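# Weigh three deep-well blocks and sort them into nests

## Task

Move each of the three deep-well blocks out of the infeed nest IN according to its weight. A block lighter than the batch limits goes to reject nest RU, one heavier than them goes to reject nest RO, and one inside the limits goes to pass nest P1 or P2. At the end no nest may hold two or more blocks. Every block must rest flat within its nest's locators, with its well A1 (the cut-off corner) at the nest corner labelled A1. A block that stays put only because the robot is holding it does not count. Release everything and move the arms away at the end.

## Robot and tools

Robot: two arms, left_arm and right_arm, each ending in a parallel gripper. left_arm stands on the +y side. The names do not tell you which side of a camera image an arm appears on. The gripper opens to at most 84 mm between its pads. It can only hold a plate, block or reservoir across its width, on the body above the base flange. If a pad is pushed down onto a flange it may jam there, and opening may not release it. The check-weigher CW is set to the batch limits. Release a block on its platform and a lamp on its front lights shortly after: amber UNDER, green ACCEPT, red OVER. Use that lamp to choose RU, P1/P2 or RO. Well A1 is the block's cut-off corner. Parts may get a brief random tug, and loose objects may get a push.

Frame: one shared scene frame with its origin on the table top midway between the arms. +x points out over the table, +z points up and +y is toward left_arm. All positions are in metres. Gripper axes: the fingers point along the gripper's +z and close along its y. end_effector_position is the spot between the pads when closed, roughly 2 cm behind the fingertips. While closing, the tips travel about 10 mm further along +z. The reported hand position can be off from the real one, more so at long reach.

A row is always 16 numbers: for left_arm x, y, z, qw, qx, qy, qz, opening, then the same eight for right_arm. x, y, z is an absolute target position for that gripper and the quaternion (w first) an absolute target orientation, both in the scene frame. opening runs from -1 (closed) to +1 (fully open, 0.084 m). Send both arms' parts even when only one moves. To keep an arm still, repeat its last reported pose and the opening it should have. To hold an orientation steady, resend the same target quaternion, not the drifted one from the result. A target more than 0.6 m from the arm's last reported position along any gripper axis is refused, and nothing is sent.

execute_actions: argument actions is a list with zero or one entry. An empty list only reports the current state. An entry {"rows": [...], "steps": n} applies one row per control step (1/30 s), up to 15 rows and steps (default 15), repeating the last row if rows run out. An entry {"steps": n} alone is a wait of up to 300 steps counted from the previous result, including your reply time. Optional pictures (boolean) chooses whether camera images come back.

move: target is one 16-number row as above. Each gripper travels in a straight line to its target pose; both arms finish together in 0.5 to 10 s, and a longer path is cut off at 10 s. speed is the top path speed in m/s, 0.002 to 0.5, default 0.25; rotation is capped at twice that in rad/s. Openings are applied at the start. Paths ignore obstacles and the other arm. The arm can lag, stray or overshoot speed, especially near full stretch. The result adds a move: line with the ending (done, off_target, moving, held, fault) and which limits acted (paced = the pose sent was clipped; held = some steps were blocked, after which the arm may jump ahead fast), plus each gripper's distance from its target.



Motion: each step the commanded pose is limited to within 70 mm and 16 degrees of the measured pose; the controller favours position over orientation. After an action the arm only reaches its last clipped pose, so far targets need further commands; check the result. Joint targets move at most 3.14 rad/s. Elbows cannot fully straighten. Joint ranges (rad): waist and forearm roll and wrist roll ±6.283, shoulder -2.059 to 2.094, elbow -3.927 to 0.192, wrist pitch -1.693 to 3.142.

Gripping: grip_measured is the finger opening on the command scale. To hold, keep commanding an opening well below it; a larger gap squeezes harder, up to about 24 N per pad. Fast closing can squeeze harder still. Resending grip_measured gives only light pressure and wide parts may slip.

Result lines: the state line gives each gripper's position, quaternion and velocities; Hand target shows where the controller is now driving each gripper; HELD marks steps where your row was not fully sent; pose unreachable means the clearance check altered or stopped a command for the named arm; too close counts each arm's mounting plate and its half of the rear frame as part of that arm. Joint torques carry offsets and noise. MOTOR HOT appears from 65 °C; at 80 °C the arm is braked until cool (OVER-TEMPERATURE FAULT). A torque fault occurs when contact load reaches a joint limit (N m: waist 47, shoulder 47, elbow 28.2, forearm roll 28.2, wrist pitch 18.8, wrist roll 18.8, held load included): the arm backs off, freezes 10 s and drops the rest of the call.

Avoid: knocking or placing anything off the table, letting the arms collide or press each other, fast or deep contacts, hard pushes, slips and drops. Approach the table and parts slowly and stop a target just at contact.

Cameras: cam_high, cam_low, cam_left_wrist, cam_right_wrist, all 672x504, with calibration given as intrinsics K, distortion and world-to-camera transforms; actual poses may be slightly off.

Each tool is called after "Request:" by a JSON object that holds its "fn" and its "kwargs".

## Session

Request:
{"fn": "execute_actions", "kwargs": {"actions": []}}

Scene clock: 0.00 s of 12600.00 s.
left_arm: end_effector_position=(-0.0470, +0.4861, +0.3005) grip_measured=+1.00 end_effector_quat_wxyz=(+0.548, -0.139, +0.764, +0.310) end_effector_velocity=(-0.000, -0.000, +0.000) end_effector_angular_velocity=(+0.001, +0.001, +0.001) | right_arm: end_effector_position=(+0.4913, +0.0766, +0.1862) grip_measured=+1.00 end_effector_quat_wxyz=(-0.123, -0.672, +0.728, -0.059) end_effector_velocity=(+0.000, -0.001, -0.001) end_effector_angular_velocity=(-0.003, +0.002, +0.001)
Joint positions: left_arm=[ 2.882  0.819 -0.829 -0.907  2.251  0.528  0.084] | right_arm=[ 0.886  1.302 -2.162 -0.883  1.558 -3.28   0.084]
Joint velocities: left_arm=[ 0.001 -0.     0.    -0.    -0.     0.    -0.   ] | right_arm=[-0.002 -0.     0.     0.     0.002 -0.002  0.   ]
Joint torques (N m, as the arm reports them, + toward a larger angle): no reading
Motor temperatures (°C, as the motors report them): left_arm=[28 30 33 29 35 34] | right_arm=[28 34 33 33 35 33]
Hand target (left_arm): -0.047, +0.486, +0.301; +0.548, -0.139, +0.764, +0.310
Hand target (right_arm): +0.491, +0.077, +0.186; +0.123, +0.672, -0.728, +0.059
camera_calibration (this result's frames):
cam_left_wrist: T_world_to_cam=[[-0.5617, 0.765503, 0.313844, -0.466088], [0.361788, -0.113882, 0.925278, -0.141184], [0.744045, 0.633274, -0.212983, -0.0777921], [0, 0, 0, 1]] pos_world=[-0.152842, 0.389977, 0.260345]
cam_right_wrist: T_world_to_cam=[[-0.99285, 0.0564439, 0.105178, 0.493267], [0.0277547, 0.966149, -0.256489, 0.0307208], [-0.116095, -0.251736, -0.960808, 0.387768], [0, 0, 0, 1]] pos_world=[0.533905, 0.0400922, 0.328569]

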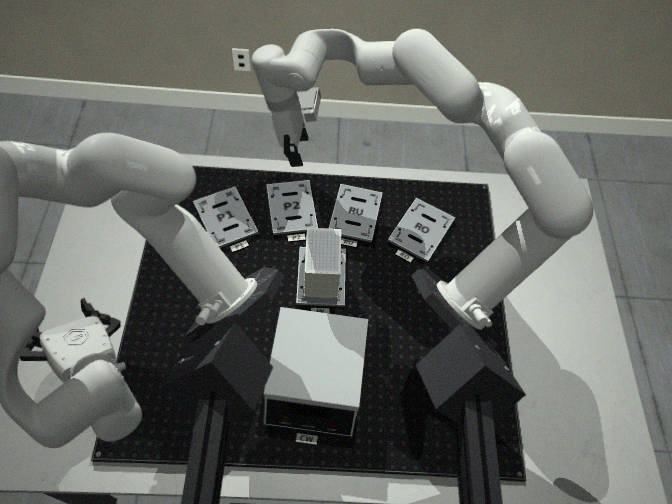

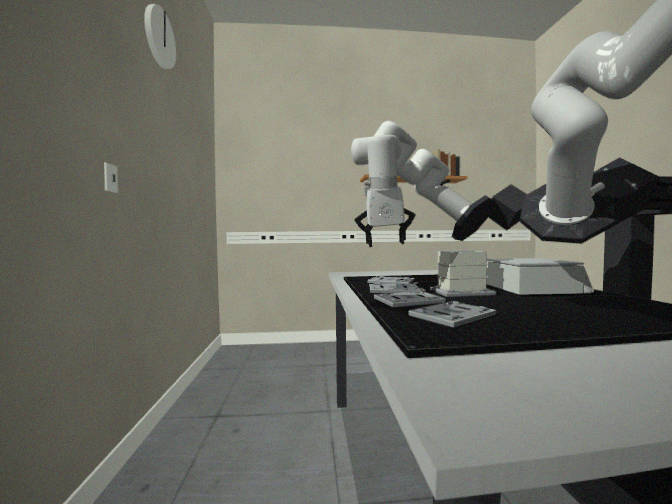

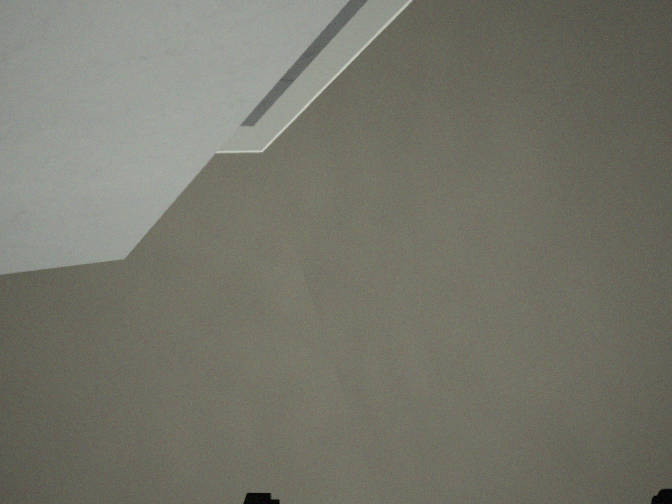

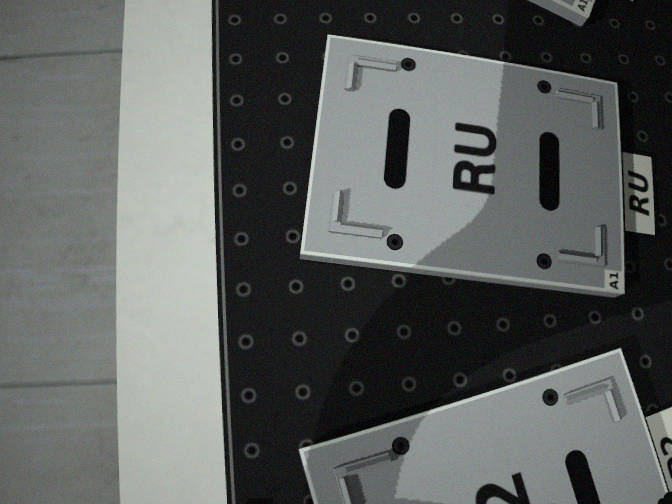

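Request:
{"fn": "move", "kwargs": {"target": [-0.047,0.4861,0.3005,0.548,-0.139,0.764,0.31,1,0.2,0.0,0.23,0,1,0,0,1], "speed": 0.15}}

Scene clock: 14.97 s of 12600.00 s.
left_arm: end_effector_position=(-0.0470, +0.4861, +0.3005) grip_measured=+1.00 end_effector_quat_wxyz=(+0.548, -0.139, +0.764, +0.310) end_effector_velocity=(+0.000, +0.000, +0.000) end_effector_angular_velocity=(+0.001, -0.001, -0.000) | right_arm: end_effector_position=(+0.2002, +0.0015, +0.2300) grip_measured=+1.00 end_effector_quat_wxyz=(-0.001, +1.000, -0.000, +0.001) end_effector_velocity=(-0.001, -0.001, -0.000) end_effector_angular_velocity=(-0.000, +0.003, +0.007)
Joint positions: left_arm=[ 2.882  0.82  -0.828 -0.907  2.252  0.528  0.084] | right_arm=[ 1.235  0.779 -0.89  -0.947  0.965 -4.154  0.084]
Joint velocities: left_arm=[-0.001  0.    -0.     0.     0.001  0.001  0.   ] | right_arm=[ 0.001 -0.001  0.004  0.002 -0.003 -0.006 -0.   ]
Joint torques (N m, as the arm reports them, + toward a larger angle): left_arm=[ 14.76 -21.43  -8.61  -0.4    1.14   0.06] | right_arm=[ 11.62 -17.12 -11.39  -0.56  -1.25  -0.1 ]
Motor temperatures (°C, as the motors report them): left_arm=[29 30 33 29 35 34] | right_arm=[29 34 35 33 35 33]
Hand target (left_arm): -0.047, +0.486, +0.301; +0.548, -0.139, +0.764, +0.310
Hand target (right_arm): +0.200, +0.001, +0.230; -0.001, +1.000, +0.000, +0.001
Off the commanded pose (left_arm): 0.000 m, 0 deg.
Off the commanded pose (right_arm): 0.001 m, 0 deg.
After step 90, 5.97 s passed at rest.
move: done
camera_calibration (this result's frames):
cam_left_wrist: T_world_to_cam=[[-0.562039, 0.765073, 0.314287, -0.466], [0.36181, -0.114281, 0.925221, -0.140961], [0.743778, 0.633722, -0.21258, -0.0781267], [0, 0, 0, 1]] pos_world=[-0.1528, 0.389925, 0.260269]
cam_right_wrist: T_world_to_cam=[[0.037841, -0.999173, 0.0148771, 0.019817], [-0.999278, -0.0378858, -0.00273583, 0.271321], [0.0032972, -0.0147628, -0.999886, 0.361895], [0, 0, 0, 1]] pos_world=[0.269182, 0.0354224, 0.362302]

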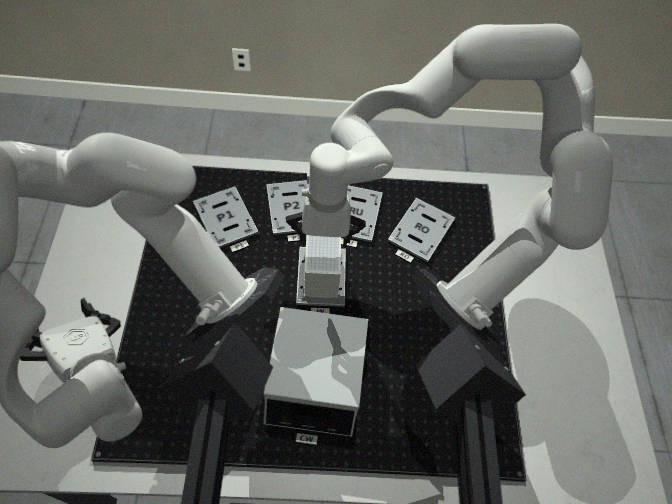

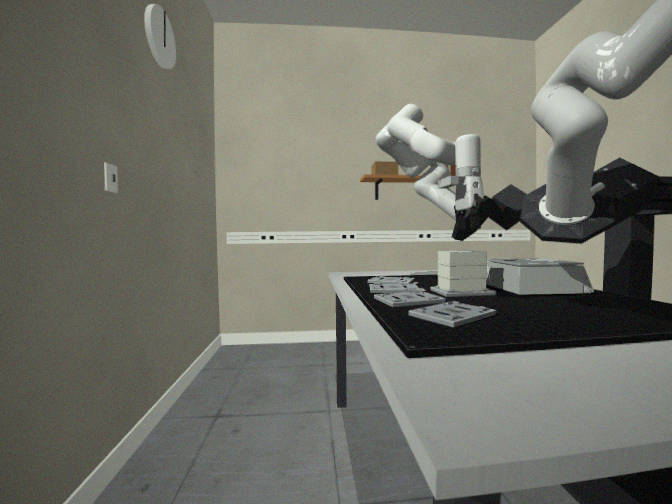

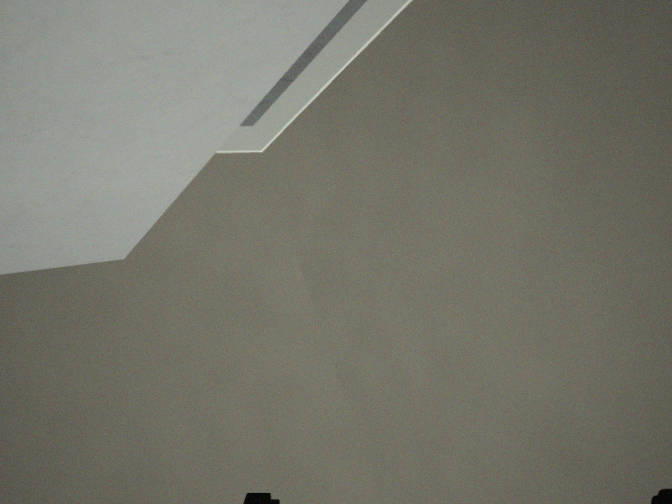

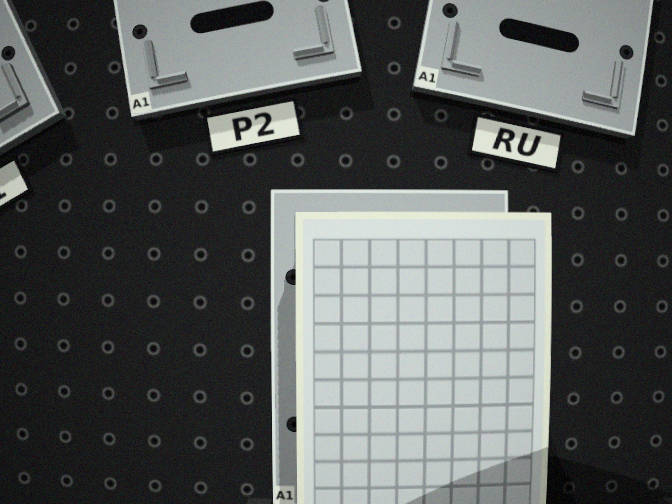

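Request:
{"fn": "move", "kwargs": {"target": [0.15,0.68,0.42,0.3,0.6,0.7,0.25,1,0.45,-0.45,0.3,0,1,0,0,1], "speed": 0.2}}

Request:
{"fn": "move", "kwargs": {"target": [0.48,0.42,0.33,0,0.92,0.38,0,1,0.45,-0.55,0.3,0,1,0,0,1], "speed": 0.2}}

Scene clock: 46.13 s of 12600.00 s.
left_arm: end_effector_position=(+0.1490, +0.6795, +0.4196) grip_measured=+1.00 end_effector_quat_wxyz=(+0.300, +0.599, +0.700, +0.249) end_effector_velocity=(+0.001, +0.001, +0.000) end_effector_angular_velocity=(+0.003, +0.004, -0.006) | right_arm: end_effector_position=(+0.4484, -0.4515, +0.2998) grip_measured=+1.00 end_effector_quat_wxyz=(+0.002, +1.000, -0.000, -0.001) end_effector_velocity=(+0.002, -0.003, +0.000) end_effector_angular_velocity=(+0.003, +0.001, -0.001)
Joint positions: left_arm=[ 2.672 -0.37  -0.899 -1.163  2.3    0.997  0.084] | right_arm=[ 0.489 -0.959 -0.423 -0.927  1.312 -5.576  0.084]
Joint velocities: left_arm=[-0.002 -0.003 -0.004 -0.001 -0.001  0.001 -0.   ] | right_arm=[-0.013  0.    -0.007  0.004 -0.007 -0.014  0.   ]
Joint torques (N m, as the arm reports them, + toward a larger angle): left_arm=[  8.41  -6.83 -12.44  -1.2   -0.23   0.12] | right_arm=[  1.18  -2.89 -11.07  -0.81  -1.51  -0.12]
Motor temperatures (°C, as the motors report them): left_arm=[29 30 34 29 35 34] | right_arm=[29 34 36 33 35 33]
Hand target (left_arm): +0.149, +0.680, +0.420; +0.300, +0.599, +0.699, +0.249
Hand target (right_arm): +0.449, -0.452, +0.300; +0.001, +1.000, -0.000, -0.001
Off the commanded pose (left_arm): 0.001 m, 0 deg.
Off the commanded pose (right_arm): 0.002 m, 0 deg.
After step 90, 23.63 s passed at rest.
move: done
camera_calibration (this result's frames):
cam_left_wrist: T_world_to_cam=[[0.681206, 0.169205, 0.71227, -0.48857], [0.116271, -0.98558, 0.122932, 0.665272], [0.7228, -0.000925902, -0.691057, 0.313978], [0, 0, 0, 1]] pos_world=[0.028522, 0.738638, 0.483187]
cam_right_wrist: T_world_to_cam=[[0.037731, -0.999098, 0.0194951, -0.444482], [-0.999287, -0.0377022, 0.00184475, 0.501084], [-0.00110808, -0.0195508, -0.999808, 0.423972], [0, 0, 0, 1]] pos_world=[0.517968, -0.4169, 0.431632]

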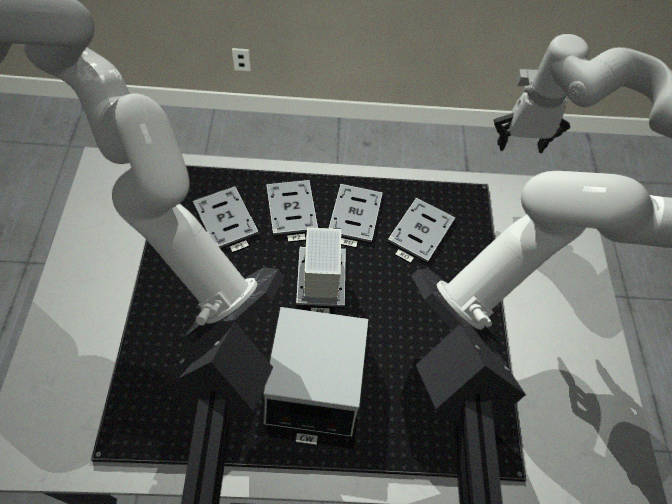

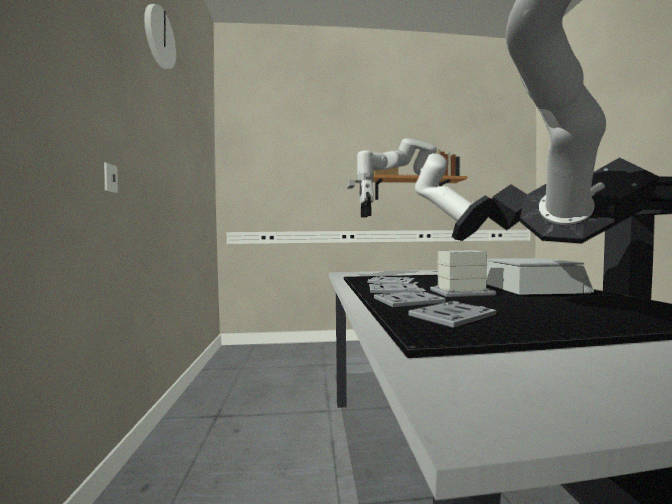

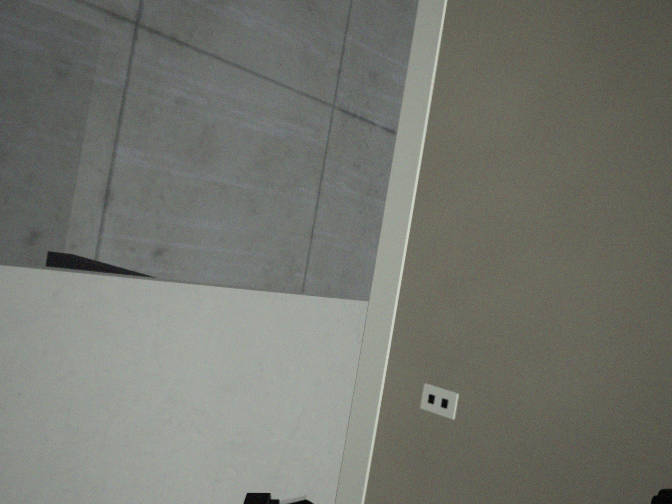

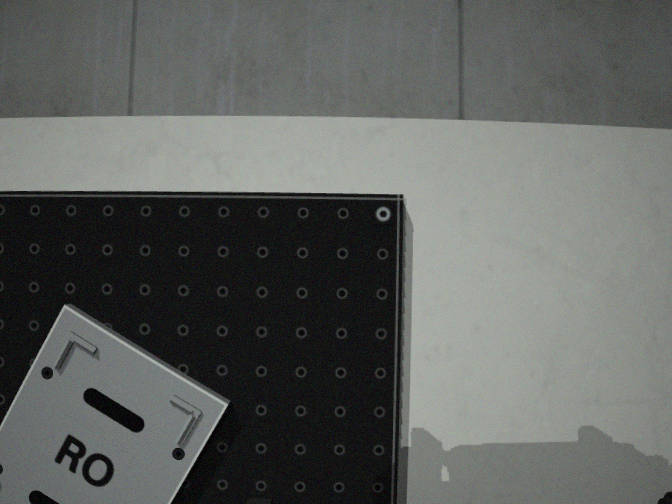

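Scene clock: 49.73 s of 12600.00 s.
left_arm: end_effector_position=(+0.4793, +0.4212, +0.3321) grip_measured=+1.00 end_effector_quat_wxyz=(+0.018, +0.923, +0.383, -0.023) end_effector_velocity=(+0.002, -0.000, -0.000) end_effector_angular_velocity=(+0.005, +0.005, -0.001) | right_arm: end_effector_position=(+0.4495, -0.5499, +0.3002) grip_measured=+1.00 end_effector_quat_wxyz=(+0.000, +1.000, +0.000, -0.000) end_effector_velocity=(-0.000, -0.000, -0.000) end_effector_angular_velocity=(+0.001, +0.000, +0.001)
Joint positions: left_arm=[ 2.537 -2.057 -0.767 -1.377  2.278  0.524  0.084] | right_arm=[ 0.119 -1.126 -0.467 -0.815  1.158 -5.999  0.084]
Joint velocities: left_arm=[ 0.003 -0.    -0.009 -0.003 -0.    -0.006 -0.   ] | right_arm=[-0.001 -0.    -0.     0.001 -0.001 -0.003 -0.   ]
Joint torques (N m, as the arm reports them, + toward a larger angle): left_arm=[-14.88  15.37  -0.14  -0.36  -2.18   0.11] | right_arm=[  0.05  -6.86 -12.4   -0.65  -1.72  -0.04]
Motor temperatures (°C, as the motors report them): left_arm=[29 30 34 29 35 34] | right_arm=[29 34 36 33 35 33]
Hand target (left_arm): +0.480, +0.421, +0.332; +0.018, +0.924, +0.382, -0.023
Hand target (right_arm): +0.450, -0.550, +0.300; +0.000, +1.000, +0.000, -0.000
Off the commanded pose (left_arm): 0.003 m, 3 deg.
Off the commanded pose (right_arm): 0.001 m, 0 deg.
joint sent to its limit (left arm) — the command would take joint 2 (shoulder) past its lower limit, so that joint was sent only as far as its limit.
move: off_target (left_arm); limits=paced
camera_calibration (this result's frames):
cam_left_wrist: T_world_to_cam=[[0.714292, -0.699439, 0.0239358, -0.0288841], [-0.699674, -0.712934, 0.0467, 0.684647], [-0.0155991, -0.0501046, -0.998622, 0.491293], [0, 0, 0, 1]] pos_world=[0.507325, 0.492522, 0.459334]
cam_right_wrist: T_world_to_cam=[[0.0387147, -0.999114, 0.0164799, -0.542404], [-0.99925, -0.0387199, 0.0000020427, 0.498442], [0.00063606, -0.0164676, -0.999864, 0.423342], [0, 0, 0, 1]] pos_world=[0.518798, -0.515653, 0.432222]

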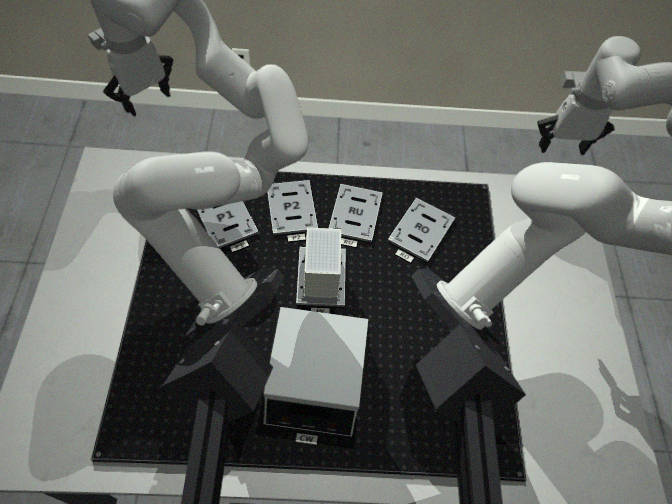

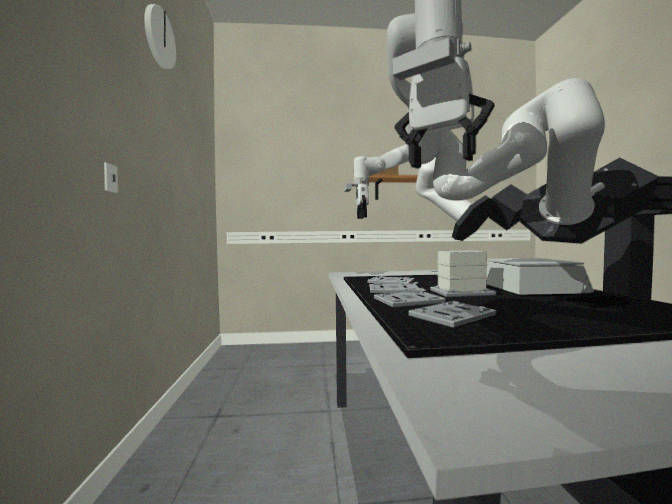

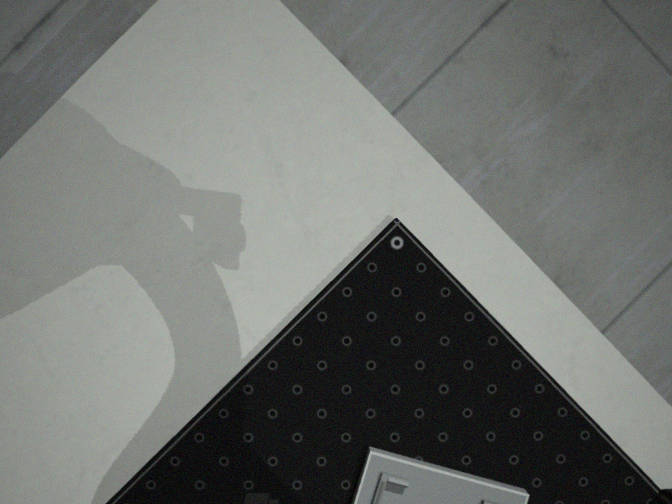

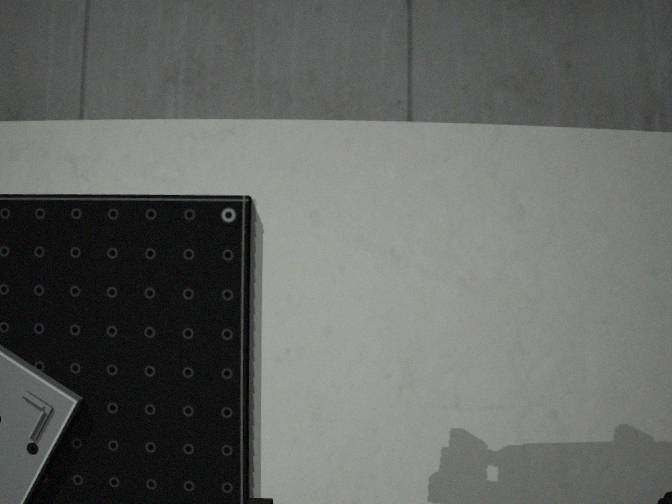

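Request:
{"fn": "move", "kwargs": {"target": [0.15,0.68,0.42,0.3,0.6,0.7,0.25,1,0.45,-0.55,0.3,0,1,0,0,1], "speed": 0.2}}

Request:
{"fn": "move", "kwargs": {"target": [0.0,0.42,0.47,0,0.7,0.7,0,1,0.45,-0.55,0.3,0,1,0,0,1], "speed": 0.2}}

Scene clock: 72.47 s of 12600.00 s.
left_arm: end_effector_position=(+0.1510, +0.6795, +0.4186) grip_measured=+1.00 end_effector_quat_wxyz=(+0.300, +0.600, +0.698, +0.250) end_effector_velocity=(-0.001, +0.001, +0.001) end_effector_angular_velocity=(-0.004, -0.004, +0.004) | right_arm: end_effector_position=(+0.4500, -0.5500, +0.3000) grip_measured=+1.00 end_effector_quat_wxyz=(+0.000, +1.000, +0.000, +0.000) end_effector_velocity=(-0.000, -0.000, -0.000) end_effector_angular_velocity=(-0.001, +0.002, -0.000)
Joint positions: left_arm=[ 2.669 -0.376 -0.894 -1.167  2.298  0.997  0.084] | right_arm=[ 0.117 -1.125 -0.467 -0.815  1.156 -5.999  0.084]
Joint velocities: left_arm=[-0.     0.009 -0.006 -0.     0.002 -0.004 -0.   ] | right_arm=[-0.001 -0.     0.    -0.001  0.001  0.     0.   ]
Joint torques (N m, as the arm reports them, + toward a larger angle): left_arm=[  8.3   -7.04 -12.28  -1.22  -0.37   0.04] | right_arm=[ -0.66  -5.97 -12.6   -0.92  -1.44  -0.39]
Motor temperatures (°C, as the motors report them): left_arm=[29 30 33 29 35 34] | right_arm=[29 34 37 33 35 33]
Hand target (left_arm): +0.151, +0.680, +0.419; +0.301, +0.599, +0.699, +0.250
Hand target (right_arm): +0.450, -0.550, +0.300; +0.000, +1.000, +0.000, -0.000
Off the commanded pose (left_arm): 0.002 m, 0 deg.
Off the commanded pose (right_arm): 0.000 m, 0 deg.
After step 90, 16.13 s passed at rest.
move: done
camera_calibration (this result's frames):
cam_left_wrist: T_world_to_cam=[[0.680593, 0.165482, 0.713729, -0.487225], [0.113665, -0.986213, 0.120271, 0.66714], [0.723791, -0.000729573, -0.690019, 0.311144], [0, 0, 0, 1]] pos_world=[0.030568, 0.738795, 0.482205]
cam_right_wrist: T_world_to_cam=[[0.0380714, -0.99914, 0.0164104, -0.542246], [-0.999274, -0.0380888, -0.000747476, 0.499513], [0.00137189, -0.01637, -0.999865, 0.422903], [0, 0, 0, 1]] pos_world=[0.519214, -0.515831, 0.432118]

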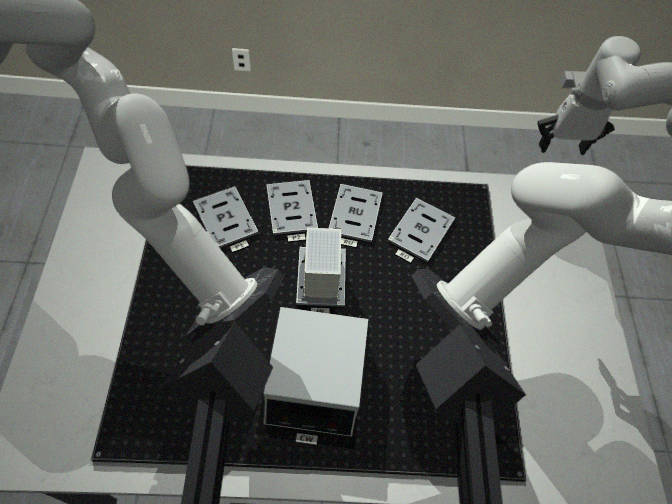

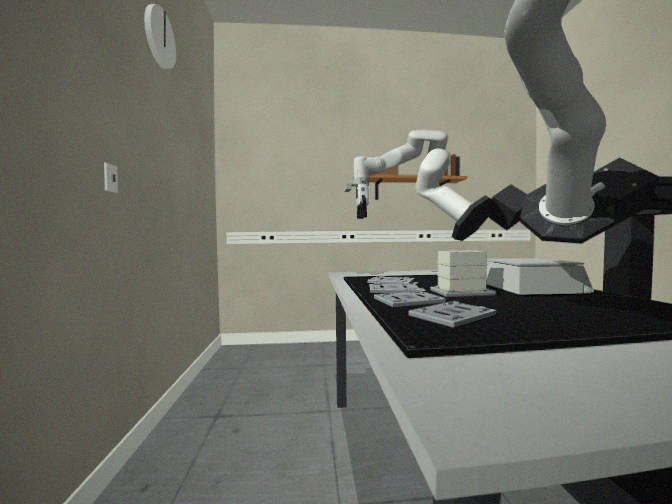

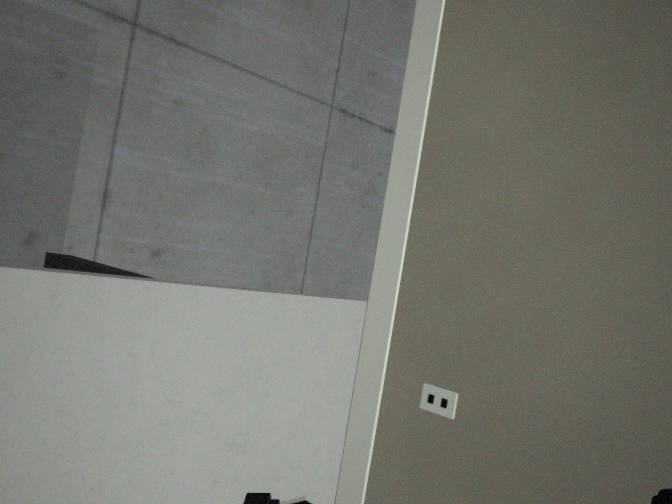

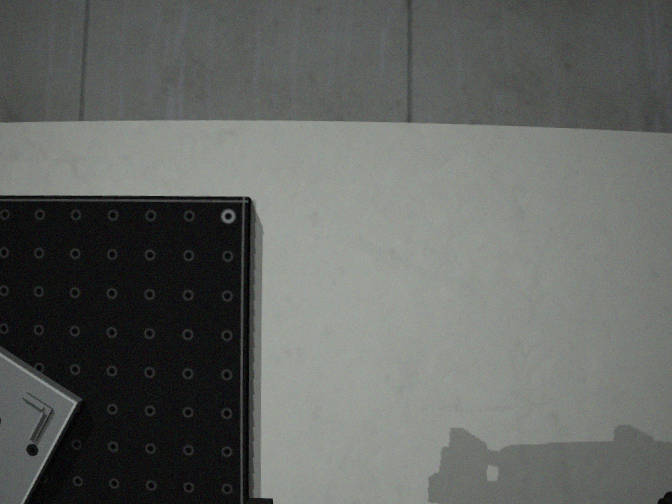

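Scene clock: 75.07 s of 12600.00 s.
left_arm: end_effector_position=(+0.0003, +0.4206, +0.4700) grip_measured=+1.00 end_effector_quat_wxyz=(+0.001, +0.707, +0.707, +0.001) end_effector_velocity=(-0.001, -0.002, +0.000) end_effector_angular_velocity=(+0.002, +0.004, -0.001) | right_arm: end_effector_position=(+0.4500, -0.5500, +0.3000) grip_measured=+1.00 end_effector_quat_wxyz=(+0.000, +1.000, -0.000, +0.000) end_effector_velocity=(-0.000, -0.000, -0.000) end_effector_angular_velocity=(-0.000, +0.002, -0.000)
Joint positions: left_arm=[ 3.493 -0.587 -0.587 -0.454  1.964  1.926  0.084] | right_arm=[ 0.117 -1.125 -0.467 -0.815  1.156 -5.999  0.084]
Joint velocities: left_arm=[ 0.005  0.003  0.002  0.001 -0.006  0.006 -0.   ] | right_arm=[ 0.001  0.    -0.    -0.     0.002  0.    -0.   ]
Joint torques (N m, as the arm reports them, + toward a larger angle): left_arm=[  2.25   7.27 -15.46  -0.65  -2.08  -0.01] | right_arm=[ -0.14  -6.33 -12.57  -0.79  -1.16   0.01]
Motor temperatures (°C, as the motors report them): left_arm=[29 30 33 29 35 34] | right_arm=[29 34 37 33 35 33]
Hand target (left_arm): +0.000, +0.420, +0.470; +0.001, +0.707, +0.707, +0.001
Hand target (right_arm): +0.450, -0.550, +0.300; -0.000, +1.000, +0.000, +0.000
Off the commanded pose (left_arm): 0.001 m, 0 deg.
Off the commanded pose (right_arm): 0.000 m, 0 deg.
move: done
camera_calibration (this result's frames):
cam_left_wrist: T_world_to_cam=[[0.999903, 0.00917897, 0.0104519, 0.0176905], [0.00927336, -0.999916, -0.00901829, 0.489288], [0.0103683, 0.00911434, -0.999905, 0.59716], [0, 0, 0, 1]] pos_world=[-0.0284176, 0.483642, 0.60133]
cam_right_wrist: T_world_to_cam=[[0.0380667, -0.999141, 0.0164062, -0.542243], [-0.999274, -0.038084, -0.000747584, 0.499516], [0.00137176, -0.0163659, -0.999865, 0.422905], [0, 0, 0, 1]] pos_world=[0.519214, -0.515832, 0.432118]

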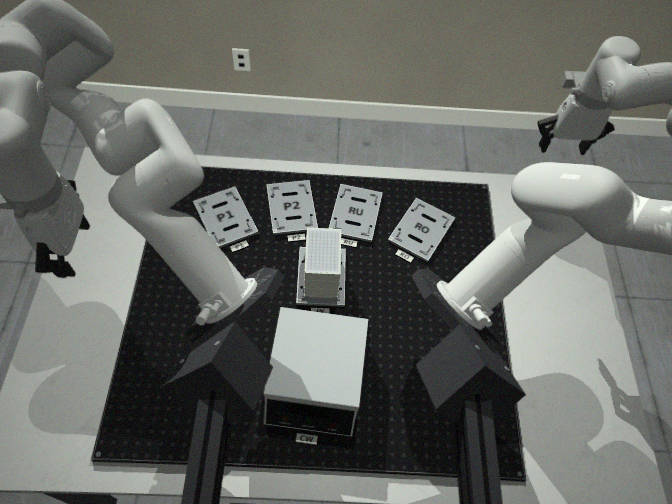

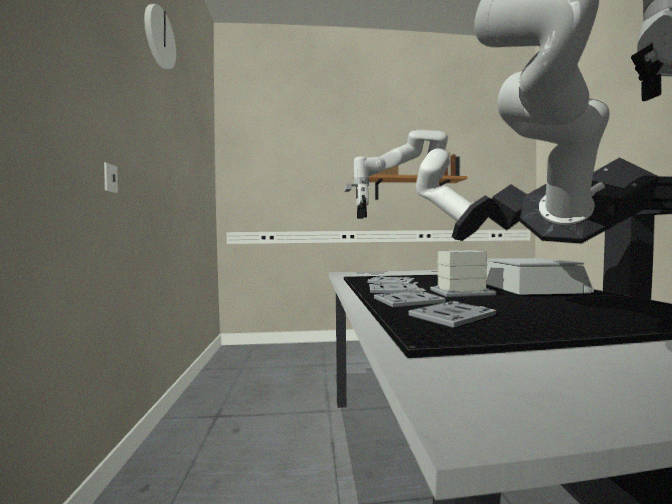

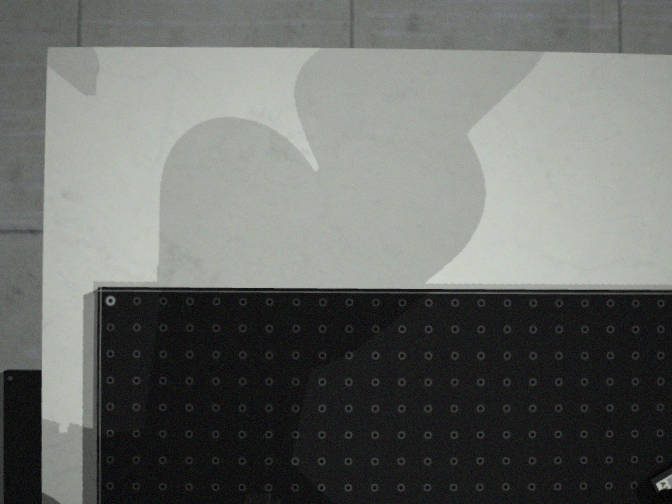

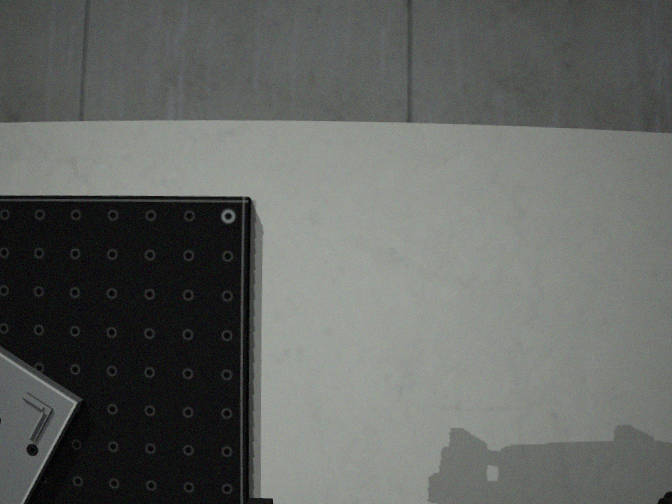

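Working.

Request:
{"fn": "move", "kwargs": {"target": [0.03,0.08,0.45,0,0.92,0.38,0,1,0.45,-0.55,0.3,0,1,0,0,1], "speed": 0.2}}

Request:
{"fn": "move", "kwargs": {"target": [0.17,0.0,0.27,0,1,0,0,1,0.45,-0.55,0.3,0,1,0,0,1], "speed": 0.2}}

Request:
{"fn": "move", "kwargs": {"target": [0.21,0.0,0.19,0,1,0,0,1,0.45,-0.55,0.3,0,1,0,0,1], "speed": 0.06}}

Scene clock: 87.50 s of 12600.00 s.
left_arm: end_effector_position=(+0.0296, +0.0809, +0.4503) grip_measured=+1.00 end_effector_quat_wxyz=(-0.001, +0.925, +0.381, +0.000) end_effector_velocity=(+0.000, -0.002, -0.000) end_effector_angular_velocity=(+0.002, -0.001, -0.003) | right_arm: end_effector_position=(+0.4500, -0.5500, +0.3000) grip_measured=+1.00 end_effector_quat_wxyz=(+0.000, +1.000, +0.000, +0.000) end_effector_velocity=(-0.000, -0.000, -0.000) end_effector_angular_velocity=(+0.000, +0.000, -0.002)
Joint positions: left_arm=[ 4.242  0.181 -0.685  0.163  1.401  3.356  0.084] | right_arm=[ 0.117 -1.125 -0.467 -0.815  1.156 -5.999  0.084]
Joint velocities: left_arm=[ 0.003  0.008 -0.005  0.002 -0.001  0.004  0.   ] | right_arm=[-0.001 -0.    -0.     0.    -0.     0.001 -0.   ]
Joint torques (N m, as the arm reports them, + toward a larger angle): left_arm=[ -4.26 -10.32 -21.01  -0.52  -1.99   0.06] | right_arm=[  0.12  -6.68 -12.67  -1.13  -1.22  -0.1 ]
Motor temperatures (°C, as the motors report them): left_arm=[29 30 35 29 35 34] | right_arm=[28 34 37 33 35 33]
Hand target (left_arm): +0.030, +0.081, +0.450; -0.001, +0.925, +0.381, +0.001
Hand target (right_arm): +0.450, -0.550, +0.300; -0.000, +1.000, +0.000, +0.000
Off the commanded pose (left_arm): 0.001 m, 0 deg.
Off the commanded pose (right_arm): 0.000 m, 0 deg.
After step 90, 6.87 s passed at rest.
move: done
camera_calibration (this result's frames):
cam_left_wrist: T_world_to_cam=[[0.710835, -0.70332, 0.00733398, 0.0593353], [-0.703248, -0.71087, -0.0103068, 0.147467], [0.0124625, 0.00216884, -0.99992, 0.5808], [0, 0, 0, 1]] pos_world=[0.0542897, 0.145302, 0.581838]
cam_right_wrist: T_world_to_cam=[[0.0380667, -0.999141, 0.0164062, -0.542243], [-0.999274, -0.0380841, -0.000747586, 0.499516], [0.00137176, -0.0163658, -0.999865, 0.422905], [0, 0, 0, 1]] pos_world=[0.519214, -0.515832, 0.432118]

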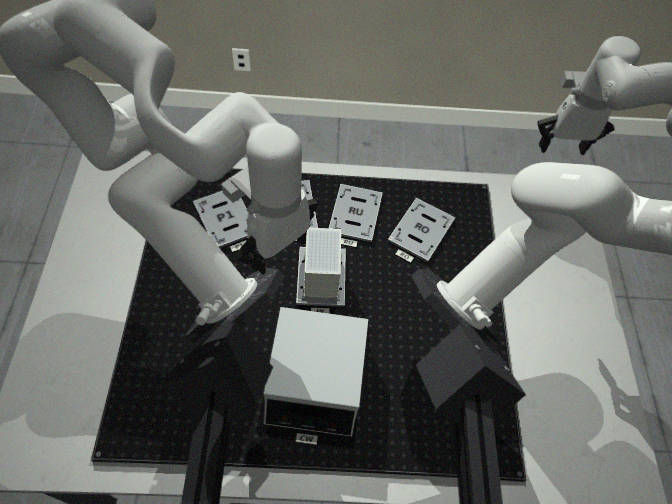

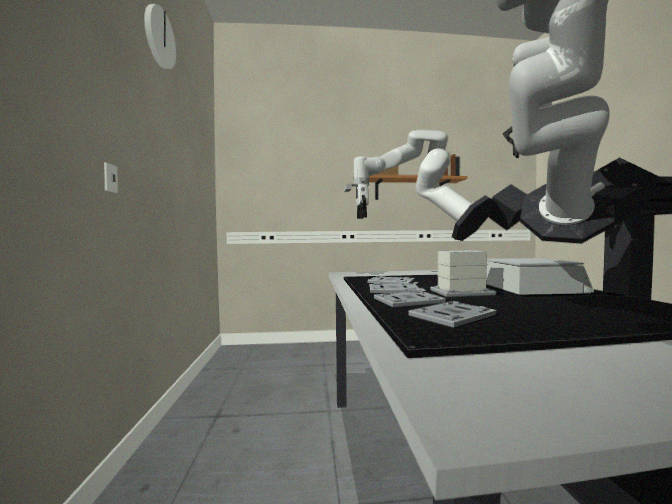

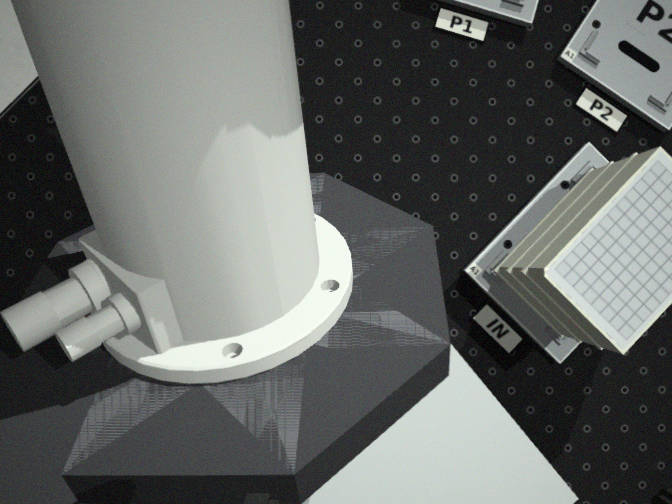

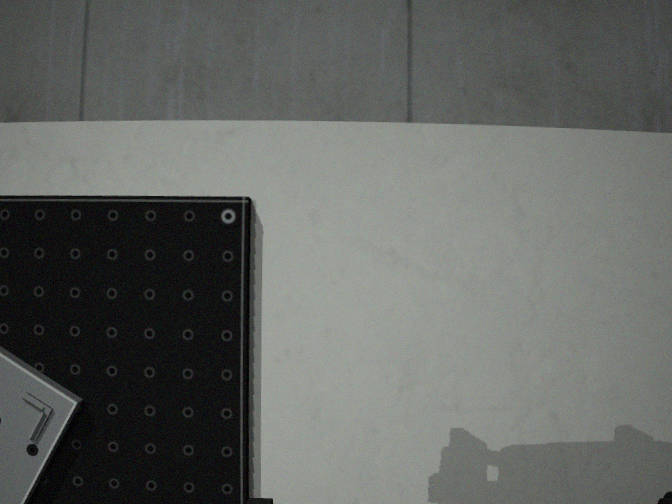

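Scene clock: 90.03 s of 12600.00 s.
left_arm: end_effector_position=(+0.1695, -0.0001, +0.2707) grip_measured=+1.00 end_effector_quat_wxyz=(+0.000, +1.000, -0.001, -0.001) end_effector_velocity=(+0.001, -0.001, -0.001) end_effector_angular_velocity=(-0.000, -0.001, -0.003) | right_arm: end_effector_position=(+0.4500, -0.5500, +0.3000) grip_measured=+1.00 end_effector_quat_wxyz=(+0.000, +1.000, -0.000, +0.000) end_effector_velocity=(-0.000, -0.001, -0.000) end_effector_angular_velocity=(-0.001, +0.001, -0.001)
Joint positions: left_arm=[ 4.951  0.389 -0.538  0.832  0.998  4.179  0.084] | right_arm=[ 0.117 -1.125 -0.467 -0.815  1.156 -5.999  0.084]
Joint velocities: left_arm=[ 0.004  0.004 -0.002  0.006 -0.002  0.002  0.   ] | right_arm=[-0.001 -0.    -0.    -0.001  0.001  0.    -0.   ]
Joint torques (N m, as the arm reports them, + toward a larger angle): left_arm=[-11.7  -15.88 -14.81  -0.55  -2.19   0.07] | right_arm=[  0.14  -6.37 -12.83  -1.11  -1.36  -0.06]
Motor temperatures (°C, as the motors report them): left_arm=[29 30 35 29 35 34] | right_arm=[28 34 37 33 35 33]
Hand target (left_arm): +0.170, -0.000, +0.270; -0.000, +1.000, -0.001, -0.001
Hand target (right_arm): +0.450, -0.550, +0.300; +0.000, +1.000, -0.000, +0.000
Off the commanded pose (left_arm): 0.001 m, 0 deg.
Off the commanded pose (right_arm): 0.000 m, 0 deg.
move: done
camera_calibration (this result's frames):
cam_left_wrist: T_world_to_cam=[[0.00794068, -0.999935, 0.00822158, 0.0231021], [-0.999937, -0.00800549, -0.00787932, 0.236129], [0.00794462, -0.00815849, -0.999935, 0.400408], [0, 0, 0, 1]] pos_world=[0.23275, 0.0282576, 0.402053]
cam_right_wrist: T_world_to_cam=[[0.0380667, -0.999141, 0.0164062, -0.542243], [-0.999274, -0.0380841, -0.00074766, 0.499516], [0.00137183, -0.0163659, -0.999865, 0.422905], [0, 0, 0, 1]] pos_world=[0.519214, -0.515832, 0.432118]

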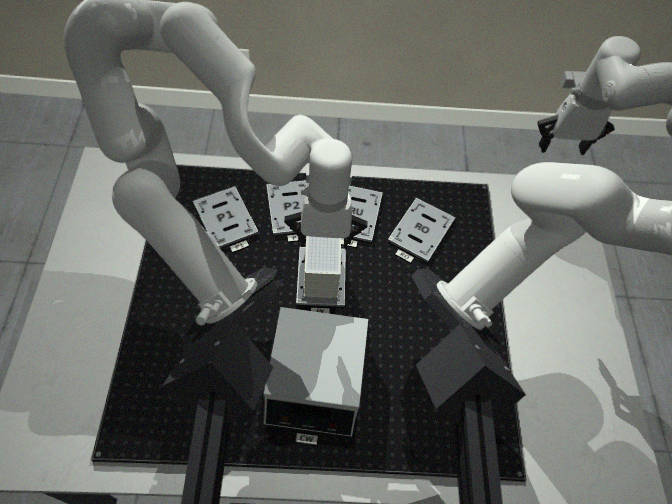

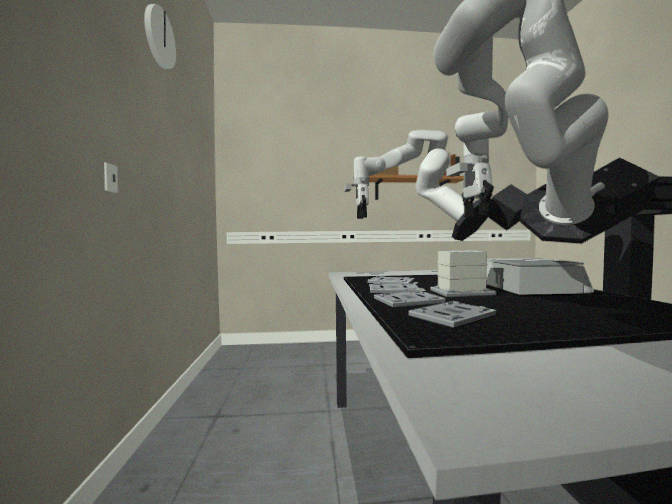

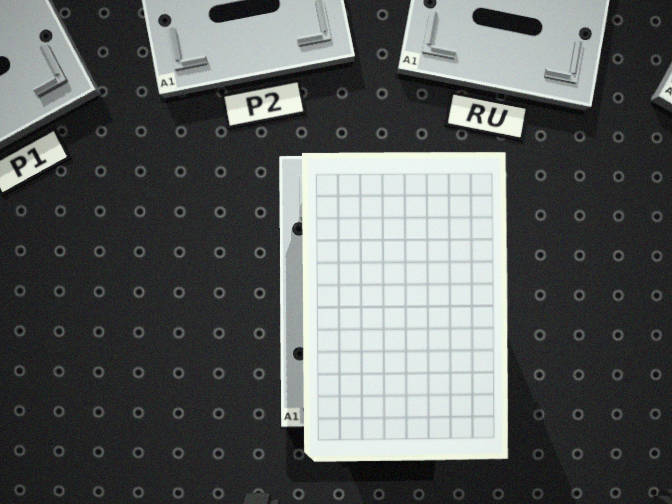

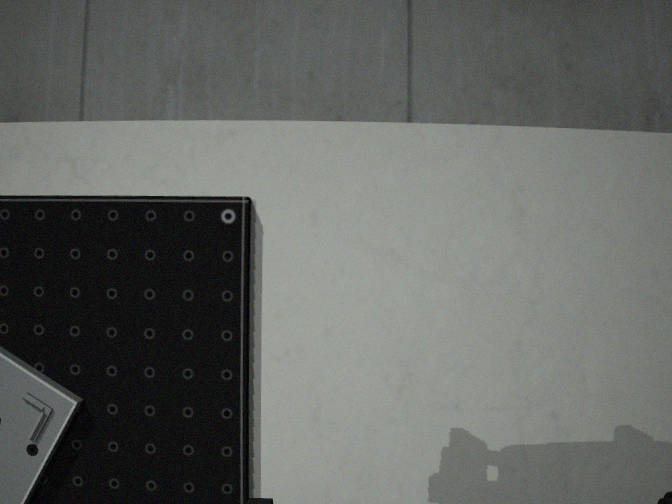

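Scene clock: 91.97 s of 12600.00 s.
left_arm: end_effector_position=(+0.2098, -0.0002, +0.1904) grip_measured=+1.00 end_effector_quat_wxyz=(+0.000, +1.000, -0.000, -0.000) end_effector_velocity=(+0.001, +0.000, -0.002) end_effector_angular_velocity=(+0.002, -0.001, +0.001) | right_arm: end_effector_position=(+0.4500, -0.5500, +0.3000) grip_measured=+1.00 end_effector_quat_wxyz=(-0.000, +1.000, -0.000, +0.000) end_effector_velocity=(+0.000, +0.000, +0.000) end_effector_angular_velocity=(+0.000, -0.000, -0.001)
Joint positions: left_arm=[ 5.261  0.5   -0.555  1.185  0.922  4.102  0.084] | right_arm=[ 0.117 -1.125 -0.467 -0.815  1.156 -5.999  0.084]
Joint velocities: left_arm=[ 0.008  0.003 -0.002  0.008  0.001 -0.002 -0.   ] | right_arm=[ 0.001 -0.    -0.    -0.     0.     0.001 -0.   ]
Joint torques (N m, as the arm reports them, + toward a larger angle): left_arm=[-14.   -18.1   -9.82  -0.59  -2.14  -0.02] | right_arm=[ -0.06  -6.53 -12.45  -0.81  -1.18  -0.2 ]
Motor temperatures (°C, as the motors report them): left_arm=[29 30 35 29 35 34] | right_arm=[28 34 37 33 35 33]
Hand target (left_arm): +0.210, -0.000, +0.190; +0.000, +1.000, -0.000, -0.000
Hand target (right_arm): +0.450, -0.550, +0.300; +0.000, +1.000, +0.000, +0.000
Off the commanded pose (left_arm): 0.001 m, 0 deg.
Off the commanded pose (right_arm): 0.000 m, 0 deg.
move: done
camera_calibration (this result's frames):
cam_left_wrist: T_world_to_cam=[[0.00918758, -0.99992, 0.00867316, 0.0229436], [-0.999921, -0.00926127, -0.00849535, 0.275909], [0.00857499, -0.00859442, -0.999926, 0.31969], [0, 0, 0, 1]] pos_world=[0.272935, 0.0282446, 0.321811]
cam_right_wrist: T_world_to_cam=[[0.0380665, -0.999141, 0.0164062, -0.542242], [-0.999274, -0.0380838, -0.00074755, 0.499516], [0.00137172, -0.0163658, -0.999865, 0.422905], [0, 0, 0, 1]] pos_world=[0.519214, -0.515832, 0.432118]

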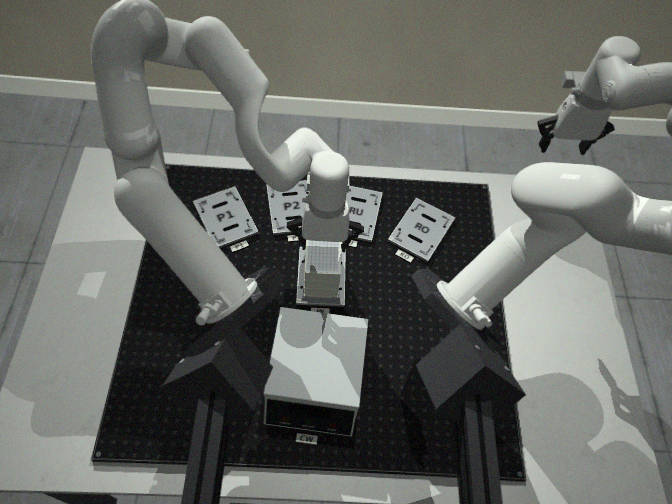

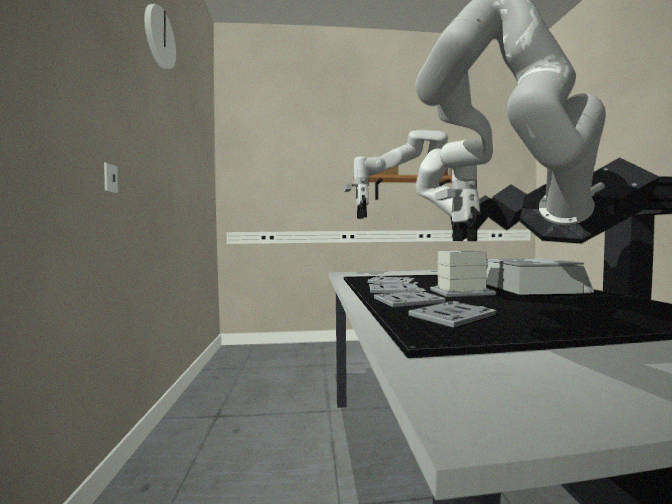

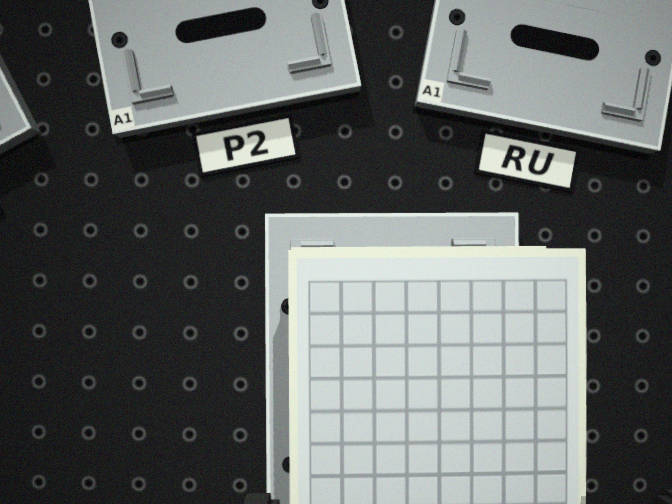

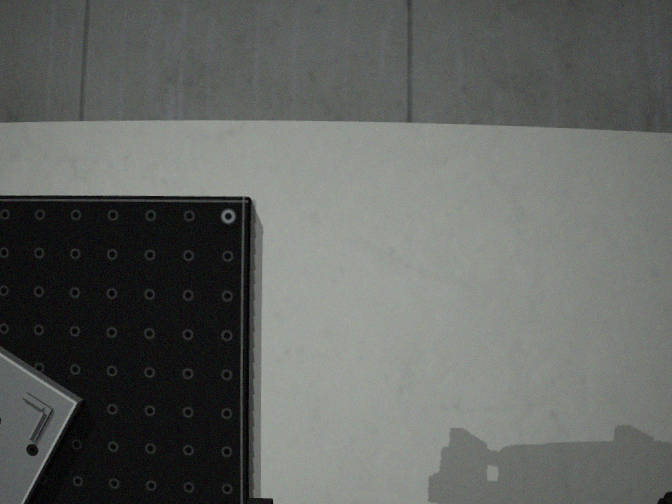

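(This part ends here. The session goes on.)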